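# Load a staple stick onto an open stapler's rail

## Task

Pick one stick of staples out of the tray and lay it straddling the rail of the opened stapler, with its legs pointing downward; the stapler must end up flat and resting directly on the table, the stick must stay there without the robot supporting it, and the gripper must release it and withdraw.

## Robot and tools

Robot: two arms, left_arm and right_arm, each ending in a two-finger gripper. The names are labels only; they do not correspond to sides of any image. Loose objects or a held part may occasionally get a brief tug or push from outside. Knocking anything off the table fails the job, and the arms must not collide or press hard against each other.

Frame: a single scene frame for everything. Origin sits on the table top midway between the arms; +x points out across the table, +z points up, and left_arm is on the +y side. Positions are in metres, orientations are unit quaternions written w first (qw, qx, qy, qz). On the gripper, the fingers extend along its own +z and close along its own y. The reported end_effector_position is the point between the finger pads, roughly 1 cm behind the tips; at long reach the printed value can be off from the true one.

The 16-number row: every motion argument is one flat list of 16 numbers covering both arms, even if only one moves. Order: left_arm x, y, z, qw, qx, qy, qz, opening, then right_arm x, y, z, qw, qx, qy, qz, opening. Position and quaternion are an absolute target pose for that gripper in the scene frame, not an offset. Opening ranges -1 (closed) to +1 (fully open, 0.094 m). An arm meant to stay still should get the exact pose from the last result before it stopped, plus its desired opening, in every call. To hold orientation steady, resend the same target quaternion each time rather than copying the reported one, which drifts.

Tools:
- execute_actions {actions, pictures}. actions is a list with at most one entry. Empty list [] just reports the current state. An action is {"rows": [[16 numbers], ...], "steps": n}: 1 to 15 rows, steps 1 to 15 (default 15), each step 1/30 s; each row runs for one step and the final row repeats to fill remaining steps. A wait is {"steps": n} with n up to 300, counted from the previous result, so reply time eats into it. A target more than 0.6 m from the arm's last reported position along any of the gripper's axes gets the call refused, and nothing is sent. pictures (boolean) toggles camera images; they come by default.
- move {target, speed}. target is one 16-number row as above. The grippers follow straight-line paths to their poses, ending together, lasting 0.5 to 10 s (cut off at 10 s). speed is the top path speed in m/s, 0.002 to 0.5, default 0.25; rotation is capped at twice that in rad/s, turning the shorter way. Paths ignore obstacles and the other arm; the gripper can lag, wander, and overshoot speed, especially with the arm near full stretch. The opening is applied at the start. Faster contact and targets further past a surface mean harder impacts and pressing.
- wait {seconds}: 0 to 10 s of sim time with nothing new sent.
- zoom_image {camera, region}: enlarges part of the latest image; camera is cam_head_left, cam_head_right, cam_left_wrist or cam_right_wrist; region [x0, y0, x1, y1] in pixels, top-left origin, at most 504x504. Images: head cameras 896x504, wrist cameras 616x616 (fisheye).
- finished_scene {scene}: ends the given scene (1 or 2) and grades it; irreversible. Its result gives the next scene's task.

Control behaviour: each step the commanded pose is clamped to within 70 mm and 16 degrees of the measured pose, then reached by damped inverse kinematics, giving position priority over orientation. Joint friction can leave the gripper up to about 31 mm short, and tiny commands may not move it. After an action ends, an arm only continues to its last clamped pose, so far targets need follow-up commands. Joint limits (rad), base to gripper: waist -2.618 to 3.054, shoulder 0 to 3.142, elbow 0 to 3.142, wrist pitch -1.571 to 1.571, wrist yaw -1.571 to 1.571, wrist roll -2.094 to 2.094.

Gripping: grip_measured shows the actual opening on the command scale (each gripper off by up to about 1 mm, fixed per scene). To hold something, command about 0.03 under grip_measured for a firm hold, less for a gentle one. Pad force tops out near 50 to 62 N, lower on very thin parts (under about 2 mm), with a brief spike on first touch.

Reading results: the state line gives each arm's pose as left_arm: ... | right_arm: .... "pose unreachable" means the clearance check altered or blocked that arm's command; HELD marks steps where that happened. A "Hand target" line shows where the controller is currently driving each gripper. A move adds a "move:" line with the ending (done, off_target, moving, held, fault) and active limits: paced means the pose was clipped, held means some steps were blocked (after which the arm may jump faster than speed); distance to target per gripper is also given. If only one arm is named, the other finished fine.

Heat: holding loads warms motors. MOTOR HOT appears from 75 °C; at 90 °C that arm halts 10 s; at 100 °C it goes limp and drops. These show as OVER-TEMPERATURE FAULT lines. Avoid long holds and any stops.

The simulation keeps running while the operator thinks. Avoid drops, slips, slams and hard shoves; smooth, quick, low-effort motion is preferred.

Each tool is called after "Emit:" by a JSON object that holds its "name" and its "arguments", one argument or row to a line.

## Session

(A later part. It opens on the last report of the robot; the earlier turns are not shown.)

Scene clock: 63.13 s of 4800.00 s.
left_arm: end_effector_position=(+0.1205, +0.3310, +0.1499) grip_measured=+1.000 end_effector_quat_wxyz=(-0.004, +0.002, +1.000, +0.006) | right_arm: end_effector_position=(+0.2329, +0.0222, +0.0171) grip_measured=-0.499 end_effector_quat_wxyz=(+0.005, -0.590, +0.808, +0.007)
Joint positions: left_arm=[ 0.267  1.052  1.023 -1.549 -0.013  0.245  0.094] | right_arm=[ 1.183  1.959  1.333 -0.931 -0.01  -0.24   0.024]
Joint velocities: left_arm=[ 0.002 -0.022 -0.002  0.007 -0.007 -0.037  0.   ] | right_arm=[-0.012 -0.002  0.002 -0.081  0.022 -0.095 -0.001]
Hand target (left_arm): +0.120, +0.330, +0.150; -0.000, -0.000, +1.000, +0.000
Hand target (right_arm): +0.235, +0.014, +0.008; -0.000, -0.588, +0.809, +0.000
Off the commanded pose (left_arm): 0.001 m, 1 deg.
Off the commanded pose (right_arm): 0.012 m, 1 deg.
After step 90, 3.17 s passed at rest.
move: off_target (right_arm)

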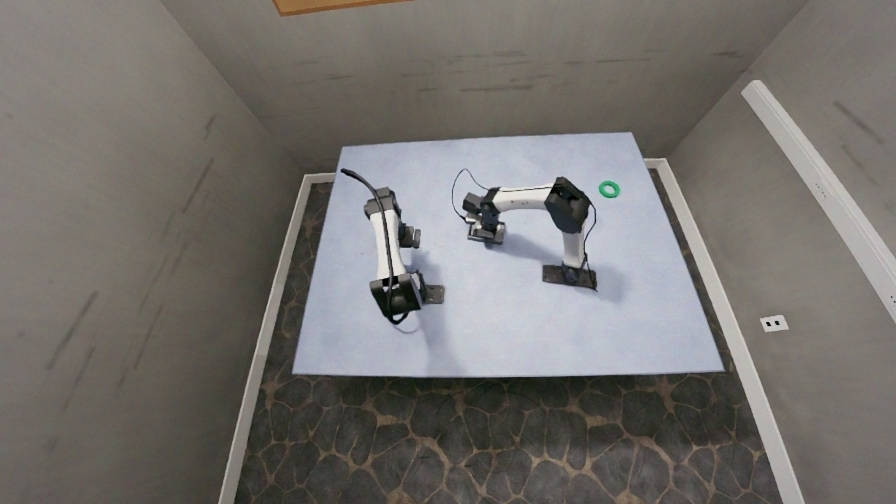

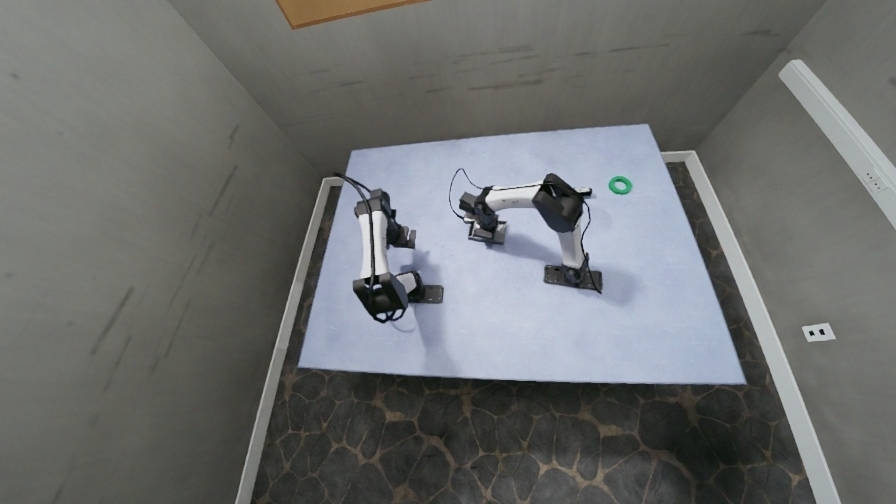

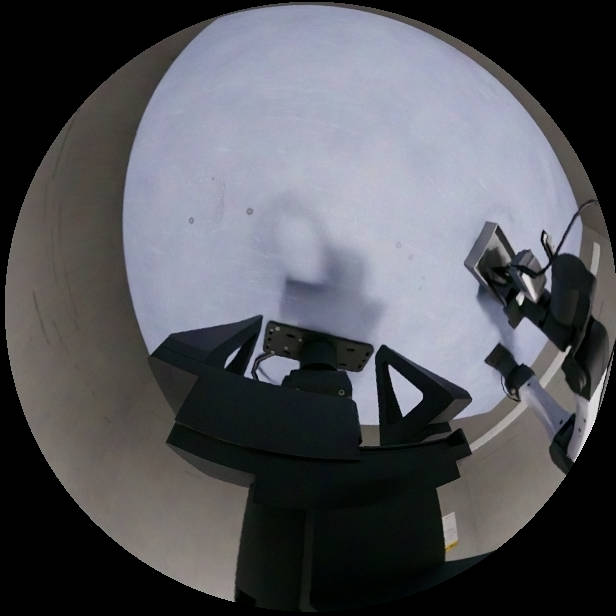

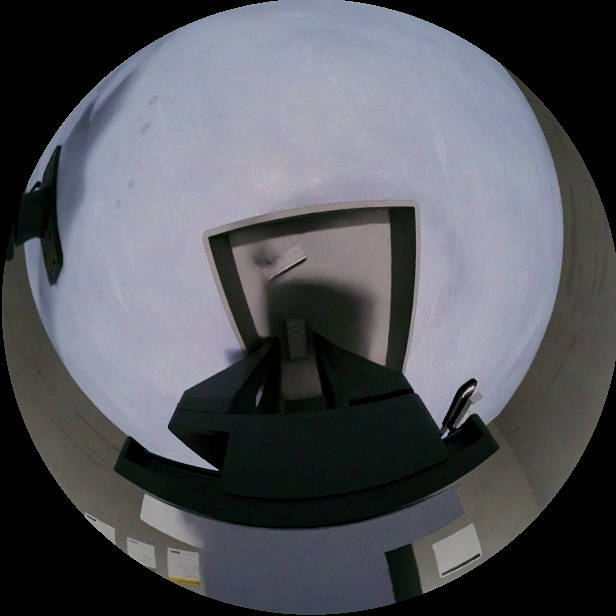

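Down 4 mm more, then close.

Emit:
{"name": "move", "arguments": {
  "target": [0.12,0.33,0.15,0,0,1,0,1, 0.235,0.013,0.004,0,-0.588,0.809,0,-0.5],
  "speed": 0.01
}}

Emit:
{"name": "execute_actions", "arguments": {
  "actions": [
    {"rows":[[0.12,0.33,0.15,0,0,1,0,1, 0.235,0.013,0.004,0,-0.588,0.809,0,-0.76]]}
  ]
}}

Emit:
{"name": "zoom_image", "arguments": {
  "camera": "cam_right_wrist",
  "region": [230, 270, 370, 400]
}}

Scene clock: 72.13 s of 4800.00 s.
left_arm: end_effector_position=(+0.1205, +0.3310, +0.1499) grip_measured=+1.000 end_effector_quat_wxyz=(-0.004, +0.002, +1.000, +0.006) | right_arm: end_effector_position=(+0.2328, +0.0221, +0.0166) grip_measured=-0.499 end_effector_quat_wxyz=(+0.005, -0.591, +0.807, +0.007)
Joint positions: left_arm=[ 0.267  1.052  1.023 -1.549 -0.013  0.245  0.094] | right_arm=[ 1.183  1.959  1.332 -0.929 -0.01  -0.243  0.024]
Joint velocities: left_arm=[-0.002 -0.007  0.017 -0.081  0.022 -0.066  0.   ] | right_arm=[-0.012 -0.002  0.002  0.022 -0.022 -0.037 -0.001]
Hand target (left_arm): +0.120, +0.330, +0.150; -0.000, -0.000, +1.000, +0.000
Hand target (right_arm): +0.235, +0.013, +0.004; -0.000, -0.588, +0.809, -0.000
Off the commanded pose (left_arm): 0.001 m, 1 deg.
Off the commanded pose (right_arm): 0.016 m, 1 deg.
After step 90, 4.17 s passed at rest.
move: off_target (right_arm)

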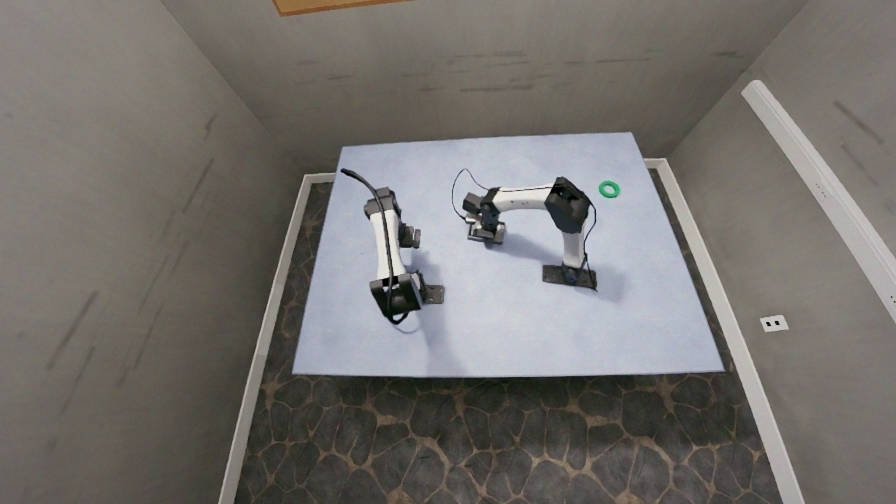

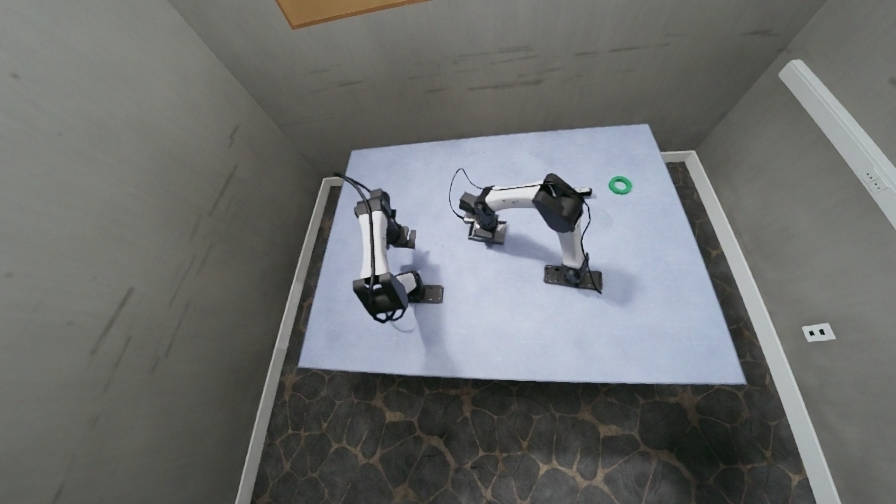

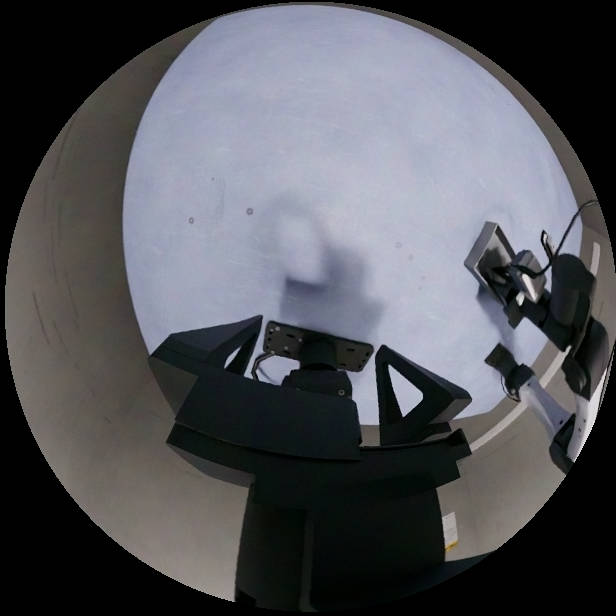

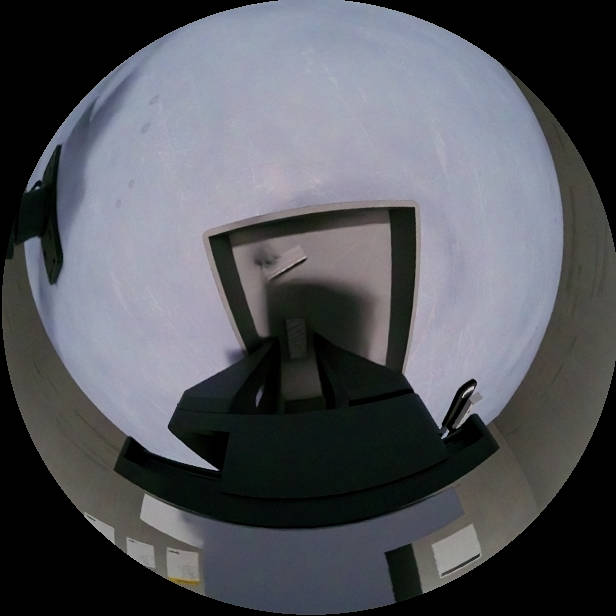

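Scene clock: 72.63 s of 4800.00 s.
left_arm: end_effector_position=(+0.1205, +0.3310, +0.1499) grip_measured=+1.000 end_effector_quat_wxyz=(-0.004, +0.002, +1.000, +0.006) | right_arm: end_effector_position=(+0.2326, +0.0225, +0.0162) grip_measured=-0.745 end_effector_quat_wxyz=(+0.005, -0.591, +0.807, +0.009)
Joint positions: left_arm=[ 0.267  1.052  1.023 -1.549 -0.013  0.245  0.094] | right_arm=[ 1.182  1.959  1.33  -0.925 -0.013 -0.243  0.012]
Joint velocities: left_arm=[-0.002  0.012  0.012 -0.022 -0.051 -0.022  0.   ] | right_arm=[ 0.007 -0.007  0.017 -0.007  0.007  0.007 -0.   ]
Hand target (left_arm): +0.120, +0.330, +0.150; -0.000, -0.000, +1.000, +0.000
Hand target (right_arm): +0.235, +0.013, +0.004; -0.001, -0.588, +0.809, -0.000
Off the commanded pose (left_arm): 0.001 m, 1 deg.
Off the commanded pose (right_arm): 0.016 m, 1 deg.
Steps of this call (steps 1 to 15: all 15 steps of this action). Readings (end_effector_position):
1: left_arm (+0.1205, +0.3310, +0.1499) | right_arm (+0.2325, +0.0223, +0.0166)
2: left_arm (+0.1205, +0.3310, +0.1499) | right_arm (+0.2327, +0.0227, +0.0166)
4: left_arm (+0.1205, +0.3310, +0.1499) | right_arm (+0.2326, +0.0225, +0.0162)
8: left_arm (+0.1205, +0.3310, +0.1499) | right_arm (+0.2326, +0.0225, +0.0162)
15: the state above

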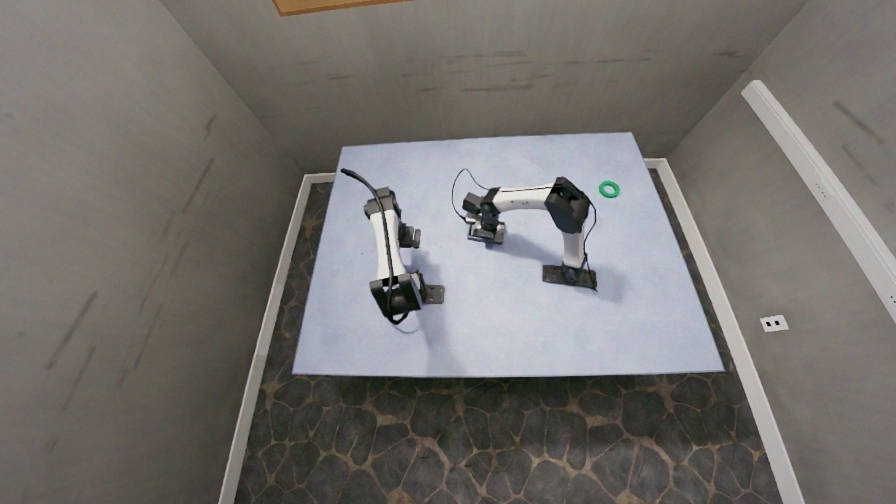

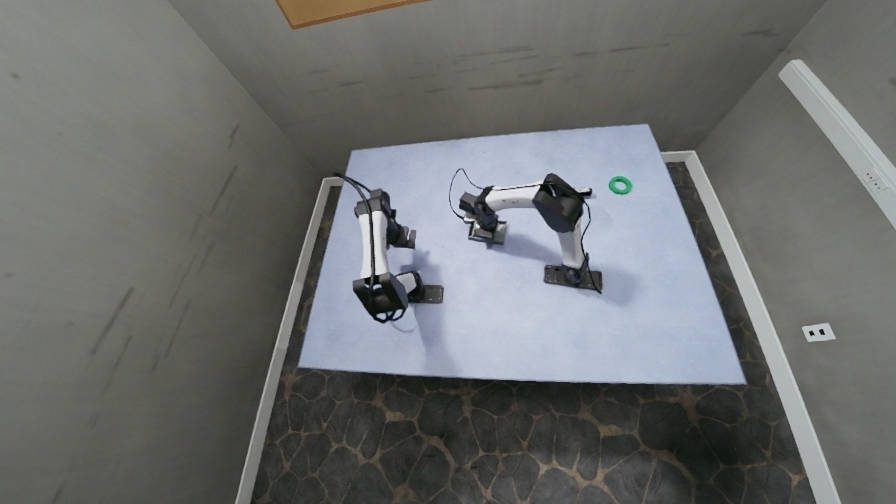

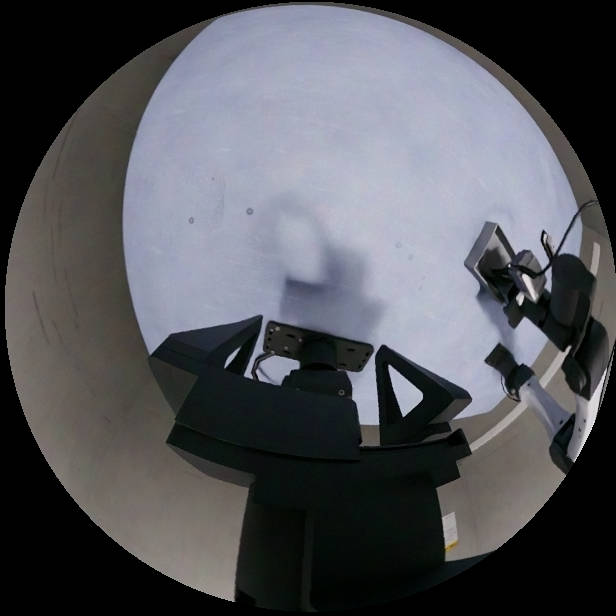

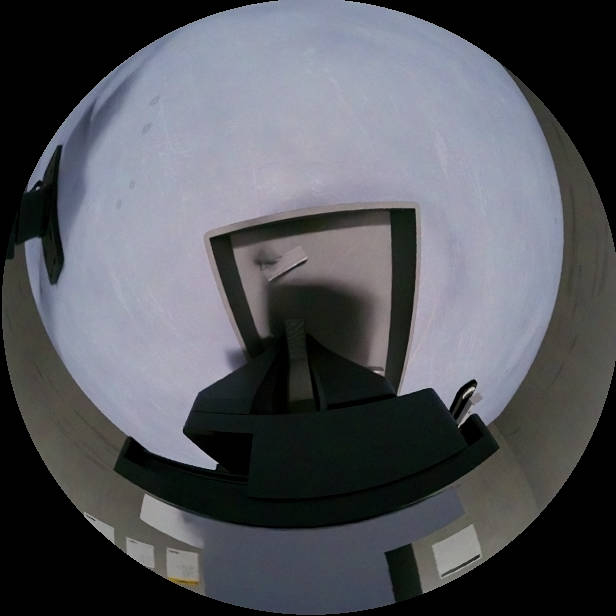

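Region (230, 270, 370, 400) of cam_right_wrist's 616x616 image, scaled by 3.600, with more detail than that image has; it fills the top 468 rows of this view, and the rest is white.

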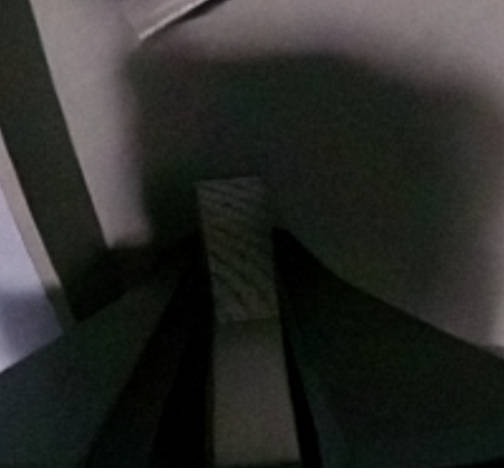

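Emit:
{"name": "move", "arguments": {
  "target": [0.12,0.33,0.15,0,0,1,0,1, 0.233,0.022,0.09,0,-0.588,0.809,0,-0.775],
  "speed": 0.1
}}

Emit:
{"name": "move", "arguments": {
  "target": [0.12,0.33,0.15,0,0,1,0,1, 0.40,-0.2,0.09,0,-0.707,0.707,0,-0.775],
  "speed": 0.2
}}

Emit:
{"name": "zoom_image", "arguments": {
  "camera": "cam_right_wrist",
  "region": [200, 200, 400, 400]
}}

Scene clock: 85.67 s of 4800.00 s.
left_arm: end_effector_position=(+0.1205, +0.3310, +0.1499) grip_measured=+1.000 end_effector_quat_wxyz=(-0.004, +0.002, +1.000, +0.006) | right_arm: end_effector_position=(+0.2300, +0.0177, +0.0790) grip_measured=-0.752 end_effector_quat_wxyz=(-0.016, -0.589, +0.808, -0.000)
Joint positions: left_arm=[ 0.267  1.052  1.023 -1.549 -0.013  0.245  0.094] | right_arm=[ 1.182  1.917  1.53  -1.213 -0.011 -0.238  0.012]
Joint velocities: left_arm=[-0.002  0.022 -0.007  0.081  0.022 -0.037  0.   ] | right_arm=[-0.002  0.002  0.002 -0.022 -0.051  0.022 -0.   ]
Hand target (left_arm): +0.120, +0.330, +0.150; -0.000, -0.000, +1.000, +0.000
Hand target (right_arm): +0.232, +0.021, +0.090; +0.000, -0.588, +0.809, +0.000
Off the commanded pose (left_arm): 0.001 m, 1 deg.
Off the commanded pose (right_arm): 0.012 m, 2 deg.
After step 90, 8.70 s passed at rest.
move: off_target (right_arm)

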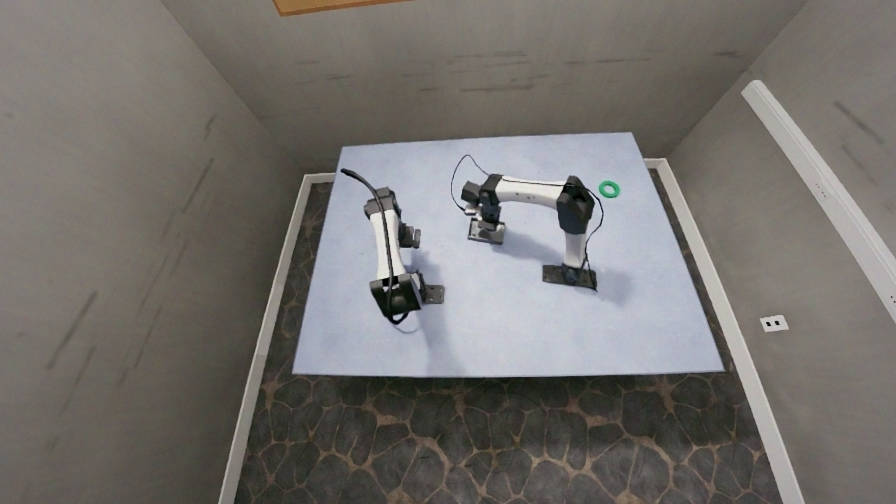

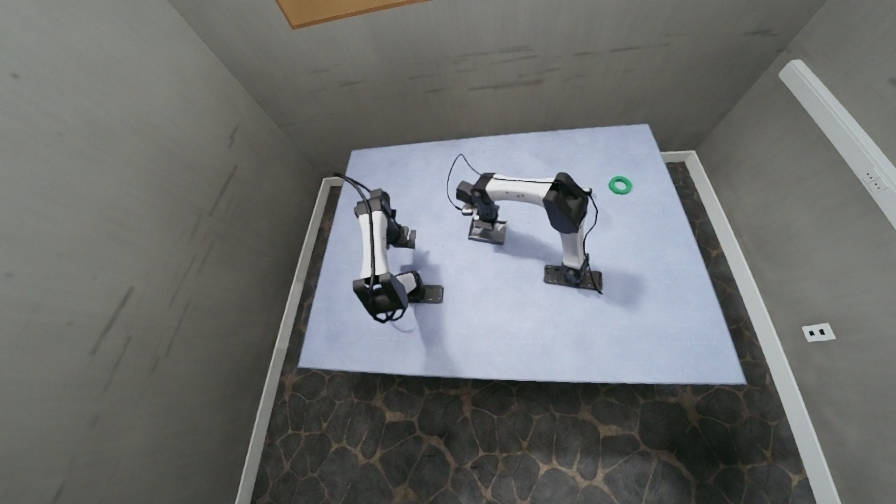

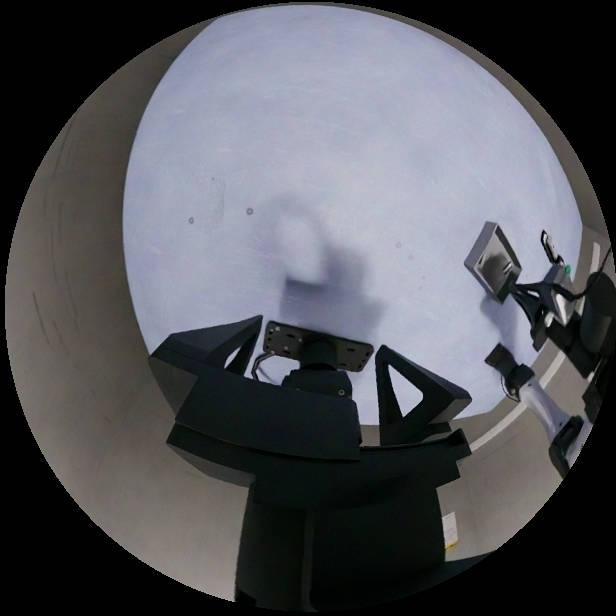

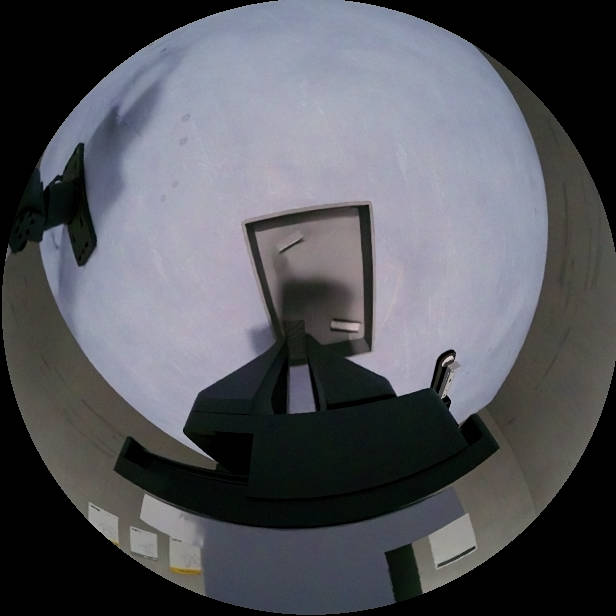

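Scene clock: 87.67 s of 4800.00 s.
left_arm: end_effector_position=(+0.1205, +0.3310, +0.1499) grip_measured=+1.000 end_effector_quat_wxyz=(-0.004, +0.002, +1.000, +0.006) | right_arm: end_effector_position=(+0.3961, -0.2032, +0.0898) grip_measured=-0.752 end_effector_quat_wxyz=(-0.005, +0.704, -0.710, +0.005)
Joint positions: left_arm=[ 0.267  1.052  1.023 -1.549 -0.013  0.245  0.094] | right_arm=[ 0.388  1.891  1.539 -1.204  0.002 -1.335  0.012]
Joint velocities: left_arm=[-0.007 -0.012 -0.002 -0.022  0.022  0.037  0.   ] | right_arm=[-0.012  0.007 -0.007 -0.051 -0.051 -0.095 -0.001]
Hand target (left_arm): +0.120, +0.330, +0.150; -0.000, -0.000, +1.000, +0.000
Hand target (right_arm): +0.400, -0.202, +0.090; -0.005, +0.707, -0.707, +0.003
Off the commanded pose (left_arm): 0.001 m, 1 deg.
Off the commanded pose (right_arm): 0.005 m, 1 deg.
move: done

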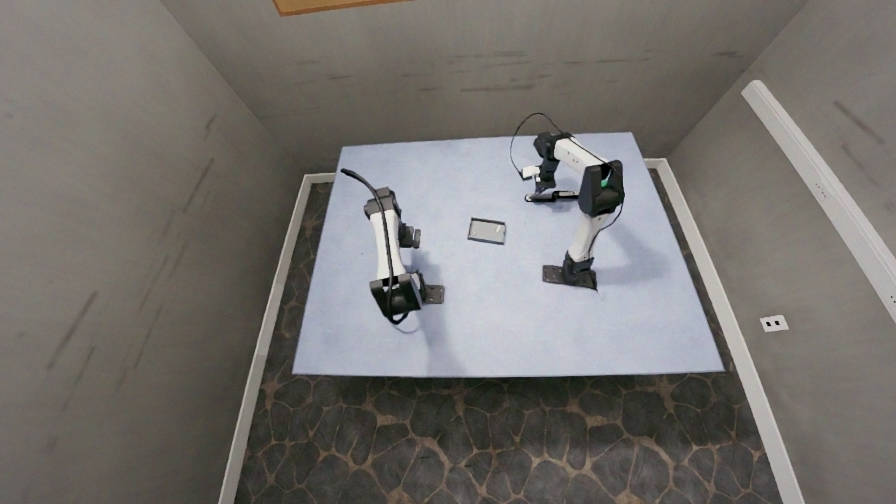

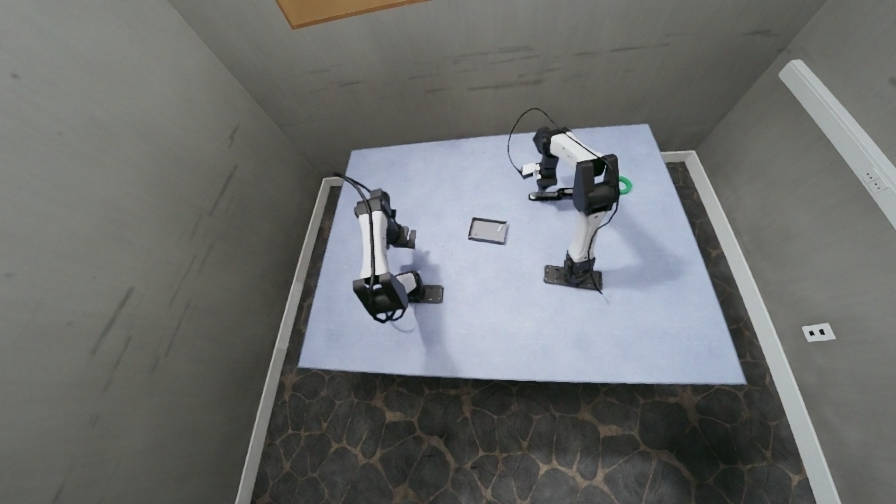

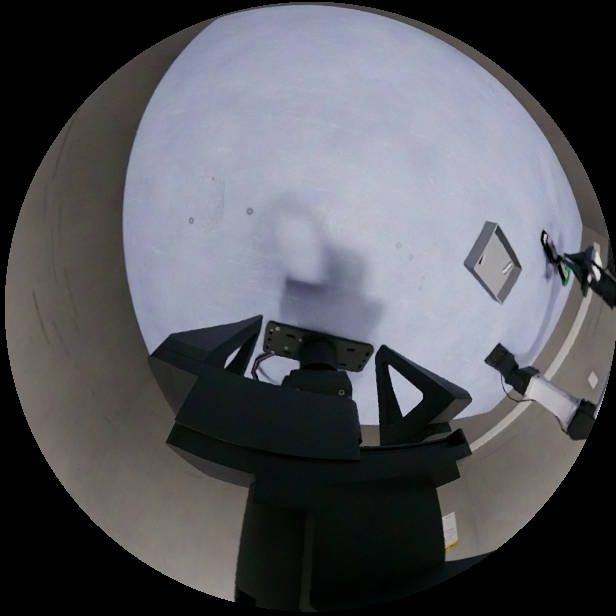

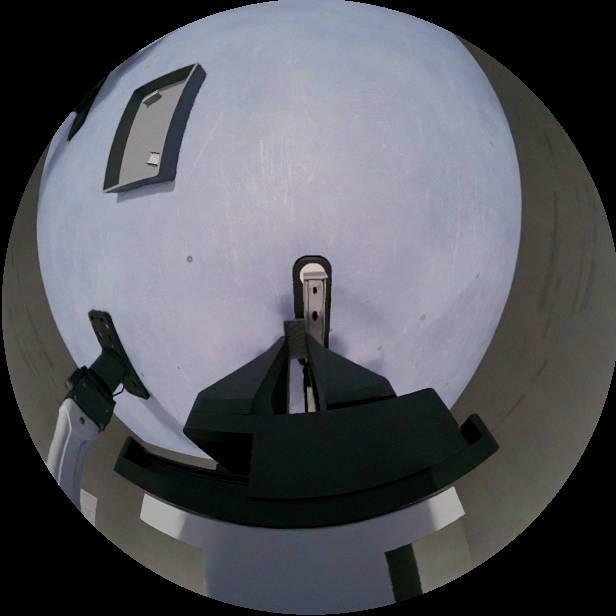

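Region (200, 200, 400, 400) of cam_right_wrist's 616x616 image, scaled by 2.520, with more detail than that image has.

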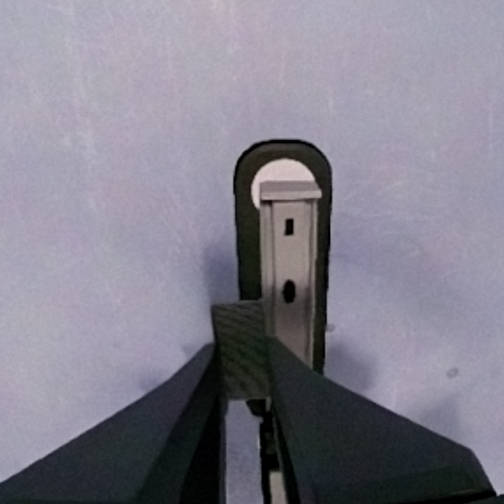

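Emit:
{"name": "move", "arguments": {
  "target": [0.12,0.33,0.15,0,0,1,0,1, 0.417,-0.217,0.058,0,-0.695,0.719,0,-0.775],
  "speed": 0.05
}}

Emit:
{"name": "zoom_image", "arguments": {
  "camera": "cam_right_wrist",
  "region": [220, 240, 380, 410]
}}

Emit:
{"name": "zoom_image", "arguments": {
  "camera": "cam_head_right",
  "region": [515, 165, 595, 215]
}}

Scene clock: 96.30 s of 4800.00 s.
left_arm: end_effector_position=(+0.1205, +0.3310, +0.1499) grip_measured=+1.000 end_effector_quat_wxyz=(-0.004, +0.002, +1.000, +0.006) | right_arm: end_effector_position=(+0.4120, -0.2155, +0.0606) grip_measured=-0.752 end_effector_quat_wxyz=(+0.003, +0.695, -0.719, -0.000)
Joint positions: left_arm=[ 0.267  1.052  1.023 -1.549 -0.013  0.245  0.094] | right_arm=[ 0.347  1.977  1.539 -1.138  0.002 -1.353  0.012]
Joint velocities: left_arm=[-0.007 -0.007 -0.002 -0.022 -0.095 -0.022  0.   ] | right_arm=[ 0.007  0.007  0.007 -0.007 -0.066  0.007  0.001]
Hand target (left_arm): +0.120, +0.330, +0.150; -0.000, -0.000, +1.000, +0.000
Hand target (right_arm): +0.417, -0.217, +0.058; -0.000, +0.695, -0.719, +0.000
Off the commanded pose (left_arm): 0.001 m, 1 deg.
Off the commanded pose (right_arm): 0.006 m, 0 deg.
After step 90, 4.50 s passed at rest.
move: done

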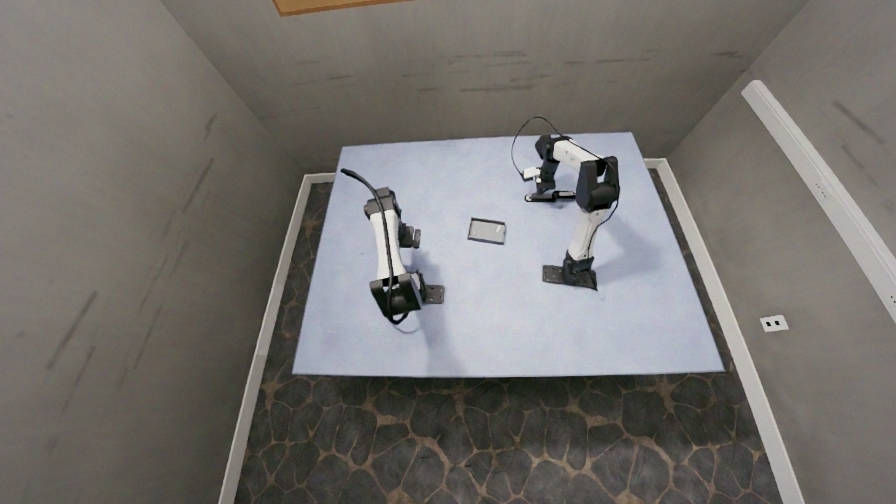

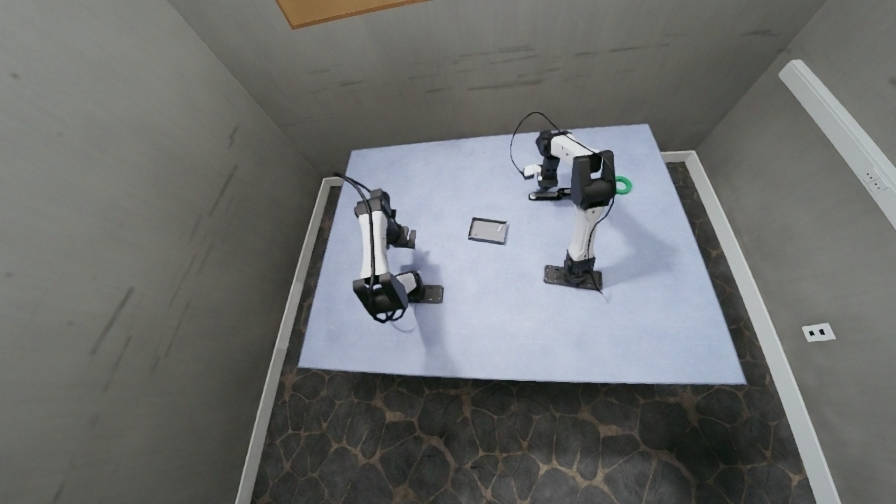

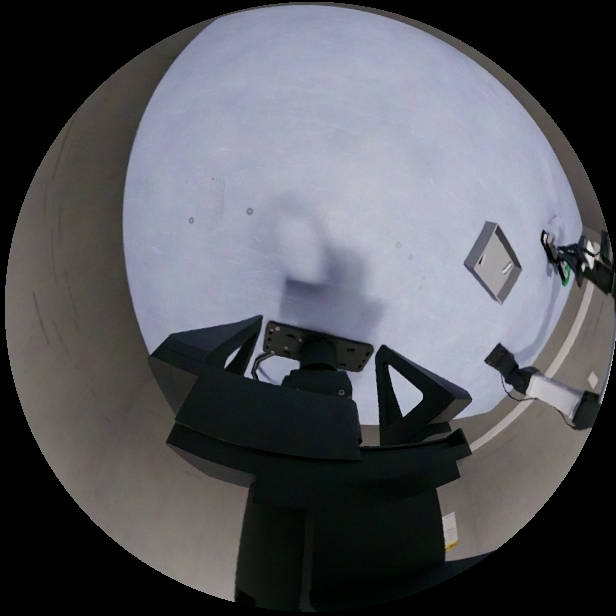

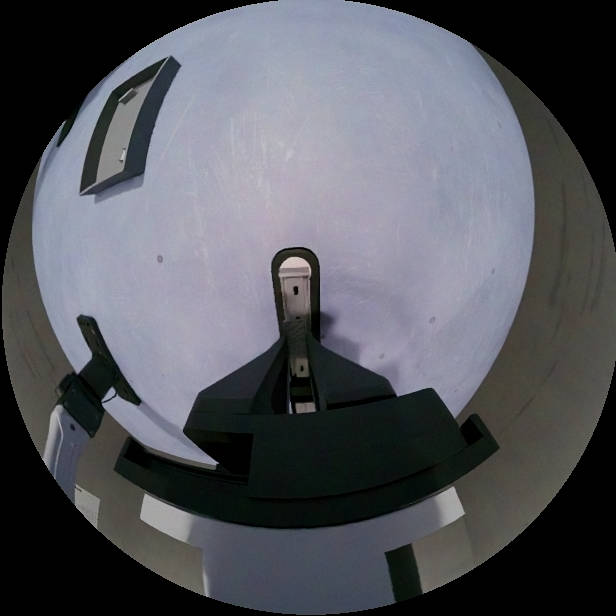

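Region (220, 240, 380, 410) of cam_right_wrist's 616x616 image, scaled by 2.965, with more detail than that image has; it fills the left 474 columns of this view, and the rest is white.

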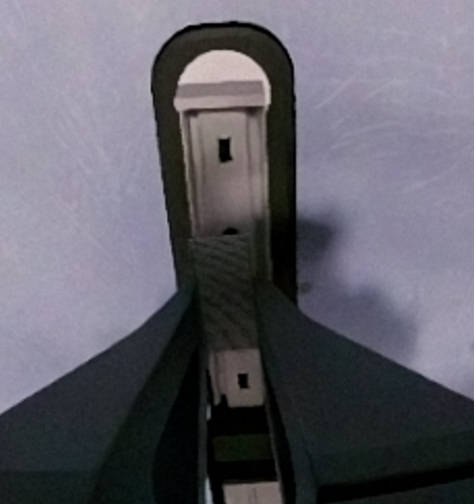

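Region (515, 165, 595, 215) of cam_head_right's 896x504 image, scaled by 6.300, with more detail than that image has; it fills the top 315 rows of this view, and the rest is white.

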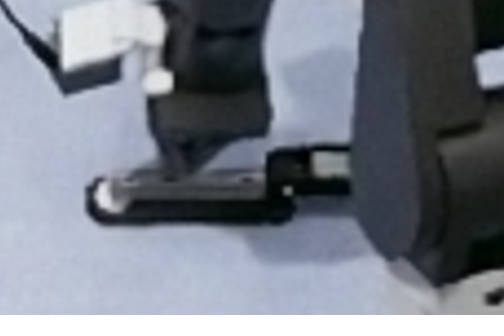

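Emit:
{"name": "move", "arguments": {
  "target": [0.12,0.33,0.15,0,0,1,0,1, 0.418,-0.217,0.048,0,-0.688,0.725,0,-0.775],
  "speed": 0.02
}}

Emit:
{"name": "zoom_image", "arguments": {
  "camera": "cam_right_wrist",
  "region": [220, 240, 380, 410]
}}

Scene clock: 104.63 s of 4800.00 s.
left_arm: end_effector_position=(+0.1205, +0.3310, +0.1499) grip_measured=+1.000 end_effector_quat_wxyz=(-0.004, +0.002, +1.000, +0.006) | right_arm: end_effector_position=(+0.4199, -0.2140, +0.0607) grip_measured=-0.752 end_effector_quat_wxyz=(-0.011, +0.694, -0.720, +0.009)
Joint positions: left_arm=[ 0.267  1.052  1.023 -1.549 -0.013  0.245  0.094] | right_arm=[ 0.347  1.977  1.539 -1.105  0.002 -1.348  0.012]
Joint velocities: left_arm=[ 0.002 -0.002 -0.002  0.022 -0.051 -0.022  0.   ] | right_arm=[ 0.002 -0.007  0.002 -0.066 -0.095  0.007 -0.   ]
Hand target (left_arm): +0.120, +0.330, +0.150; -0.000, -0.000, +1.000, +0.000
Hand target (right_arm): +0.418, -0.217, +0.048; +0.000, +0.688, -0.725, +0.000
Off the commanded pose (left_arm): 0.001 m, 1 deg.
Off the commanded pose (right_arm): 0.013 m, 2 deg.
After step 90, 4.40 s passed at rest.
move: off_target (right_arm)

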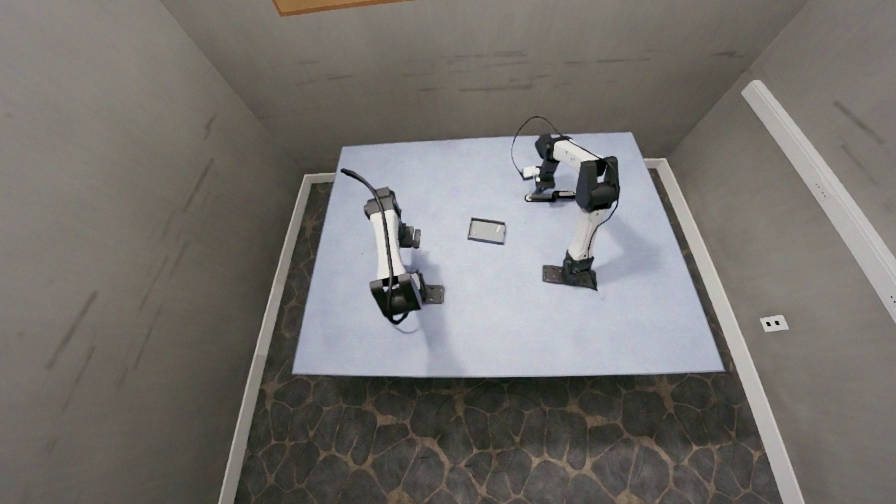

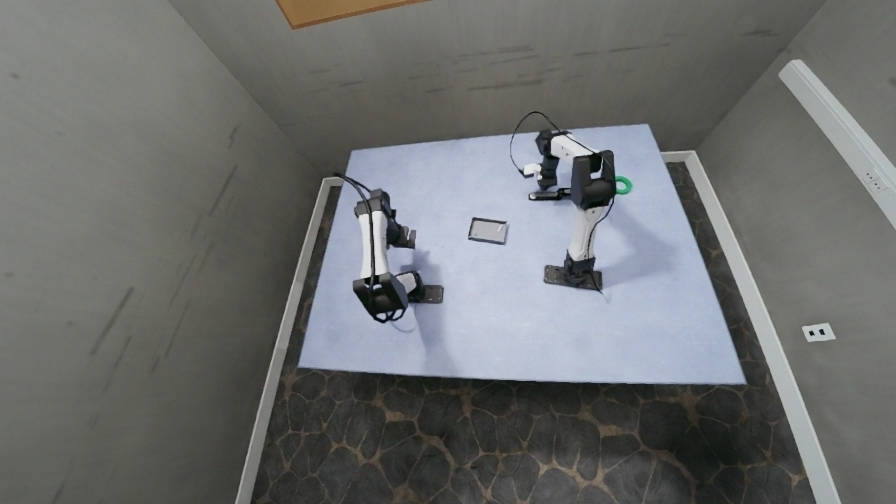

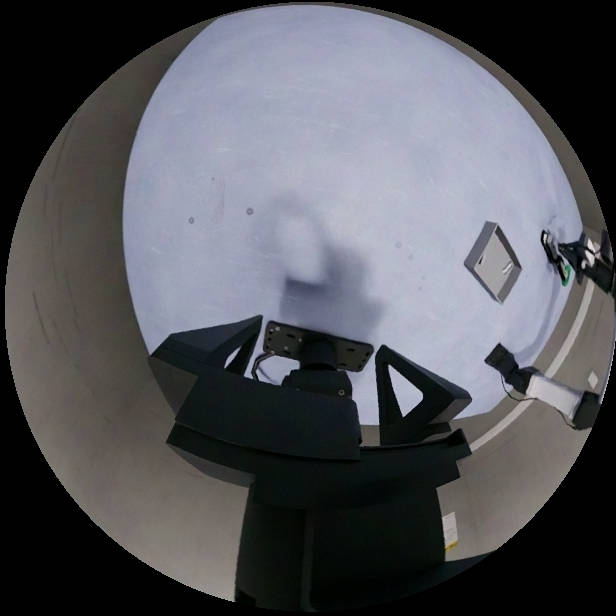

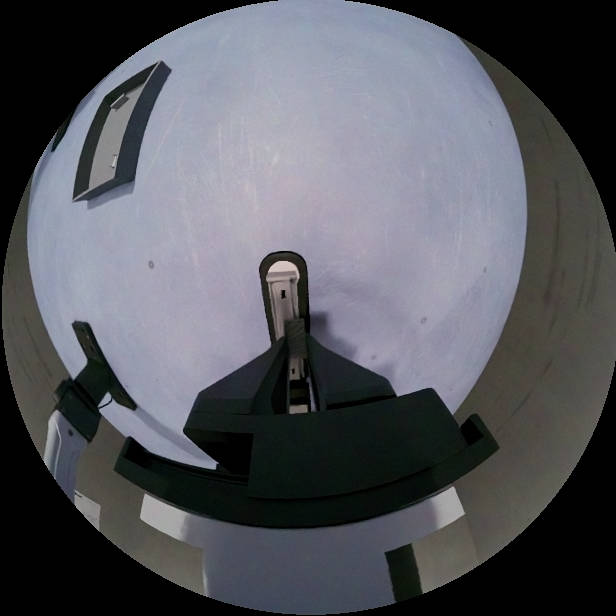

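Region (220, 240, 380, 410) of cam_right_wrist's 616x616 image, scaled by 2.965, with more detail than that image has; it fills the left 474 columns of this view, and the rest is white.

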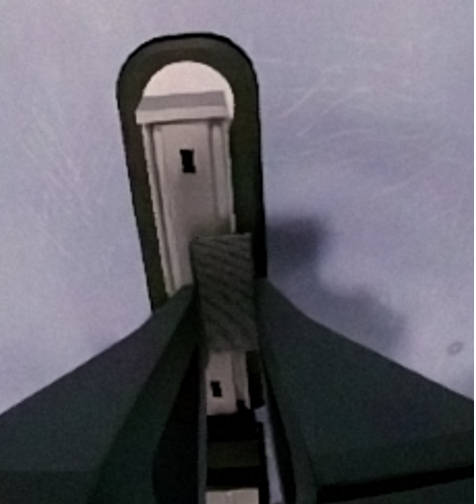

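Emit:
{"name": "execute_actions", "arguments": {
  "actions": [
    {"rows":[[0.12,0.33,0.15,0,0,1,0,1, 0.416,-0.217,0.047,0,-0.69,0.724,0,-0.775],[0.12,0.33,0.15,0,0,1,0,1, 0.415,-0.217,0.046,0,-0.69,0.724,0,-0.775],[0.12,0.33,0.15,0,0,1,0,1, 0.414,-0.217,0.045,0,-0.69,0.724,0,-0.775],[0.12,0.33,0.15,0,0,1,0,1, 0.413,-0.217,0.044,0,-0.69,0.724,0,-0.775],[0.12,0.33,0.15,0,0,1,0,1, 0.412,-0.217,0.043,0,-0.69,0.724,0,-0.775],[0.12,0.33,0.15,0,0,1,0,1, 0.411,-0.217,0.042,0,-0.69,0.724,0,-0.775]]}
  ]
}}

Emit:
{"name": "zoom_image", "arguments": {
  "camera": "cam_right_wrist",
  "region": [220, 240, 380, 410]
}}

Scene clock: 118.10 s of 4800.00 s.
left_arm: end_effector_position=(+0.1205, +0.3310, +0.1499) grip_measured=+1.000 end_effector_quat_wxyz=(-0.004, +0.002, +1.000, +0.006) | right_arm: end_effector_position=(+0.4137, -0.2152, +0.0491) grip_measured=-0.752 end_effector_quat_wxyz=(-0.005, +0.694, -0.720, +0.004)
Joint positions: left_arm=[ 0.267  1.052  1.023 -1.549 -0.013  0.245  0.094] | right_arm=[ 0.347  1.977  1.492 -1.073  0.002 -1.348  0.012]
Joint velocities: left_arm=[-0.002  0.002 -0.012 -0.037 -0.066  0.022  0.   ] | right_arm=[-0.017 -0.002 -0.012 -0.007  0.007 -0.066  0.001]
Hand target (left_arm): +0.120, +0.330, +0.150; -0.000, -0.000, +1.000, +0.000
Hand target (right_arm): +0.411, -0.217, +0.042; +0.000, +0.690, -0.724, -0.000
Off the commanded pose (left_arm): 0.001 m, 1 deg.
Off the commanded pose (right_arm): 0.008 m, 1 deg.
Steps of this call (steps 1 to 90: nothing new was sent; then 9.97 s passed at rest; steps 91 to 105: all 15 steps of this action). Readings (end_effector_position):
91: left_arm (+0.1205, +0.3310, +0.1499) | right_arm (+0.4204, -0.2139, +0.0608)
92: left_arm (+0.1205, +0.3310, +0.1499) | right_arm (+0.4206, -0.2139, +0.0603)
94: left_arm (+0.1205, +0.3310, +0.1499) | right_arm (+0.4196, -0.2141, +0.0577)
98: left_arm (+0.1205, +0.3310, +0.1499) | right_arm (+0.4131, -0.2153, +0.0502)
105: the state above

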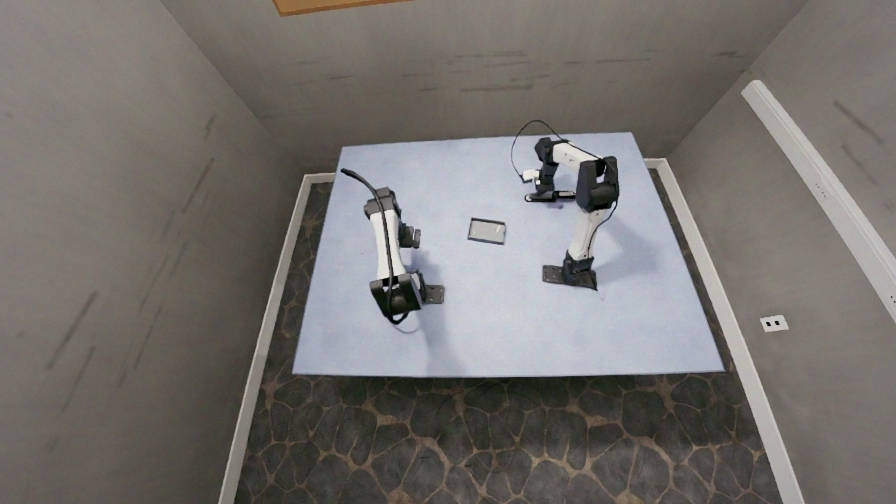

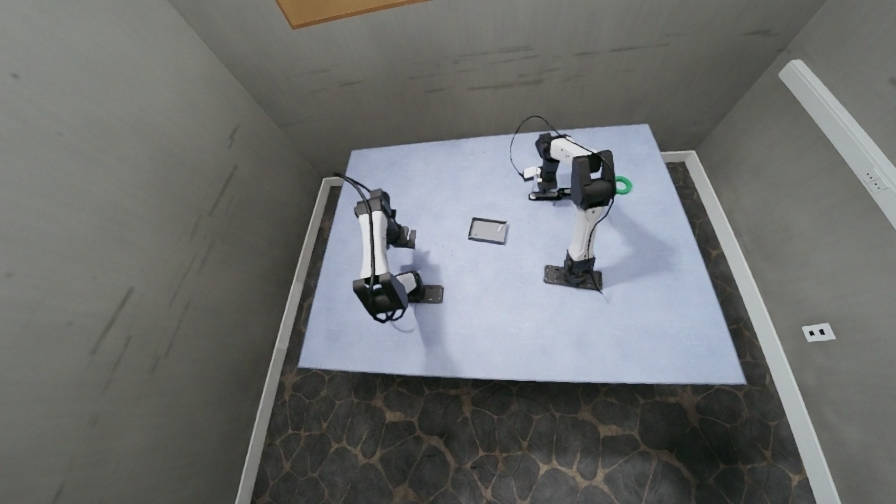

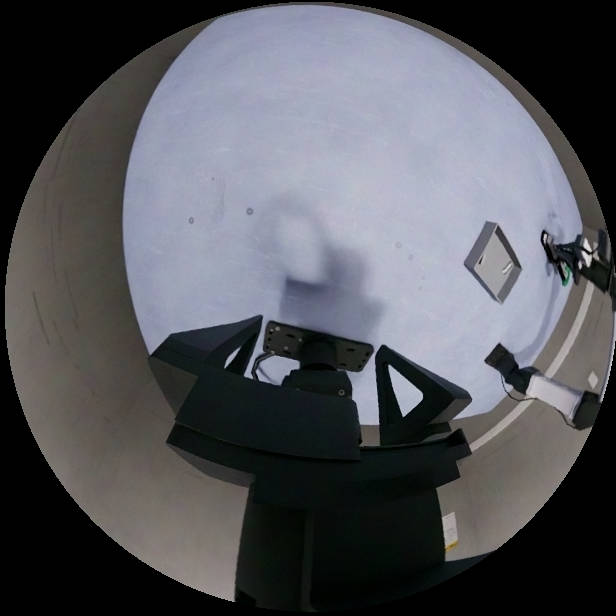

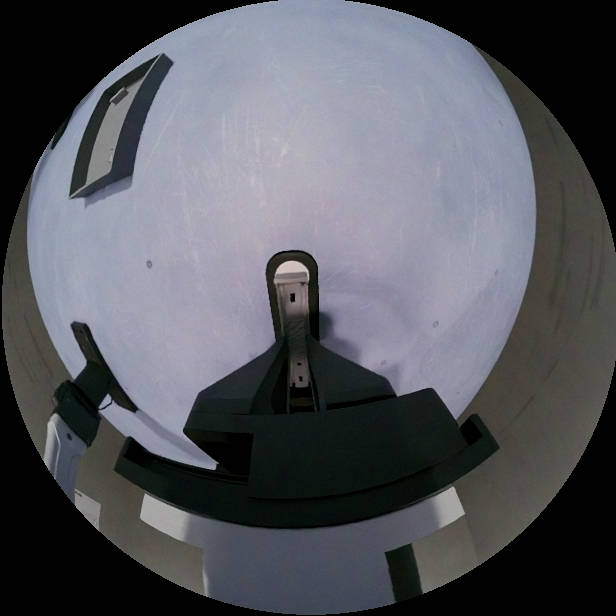

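Region (220, 240, 380, 410) of cam_right_wrist's 616x616 image, scaled by 2.965, with more detail than that image has; it fills the left 474 columns of this view, and the rest is white.

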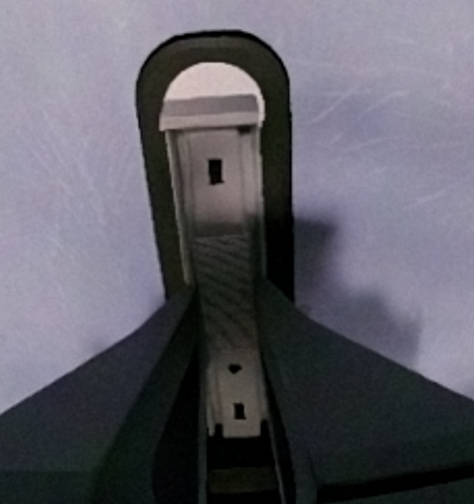

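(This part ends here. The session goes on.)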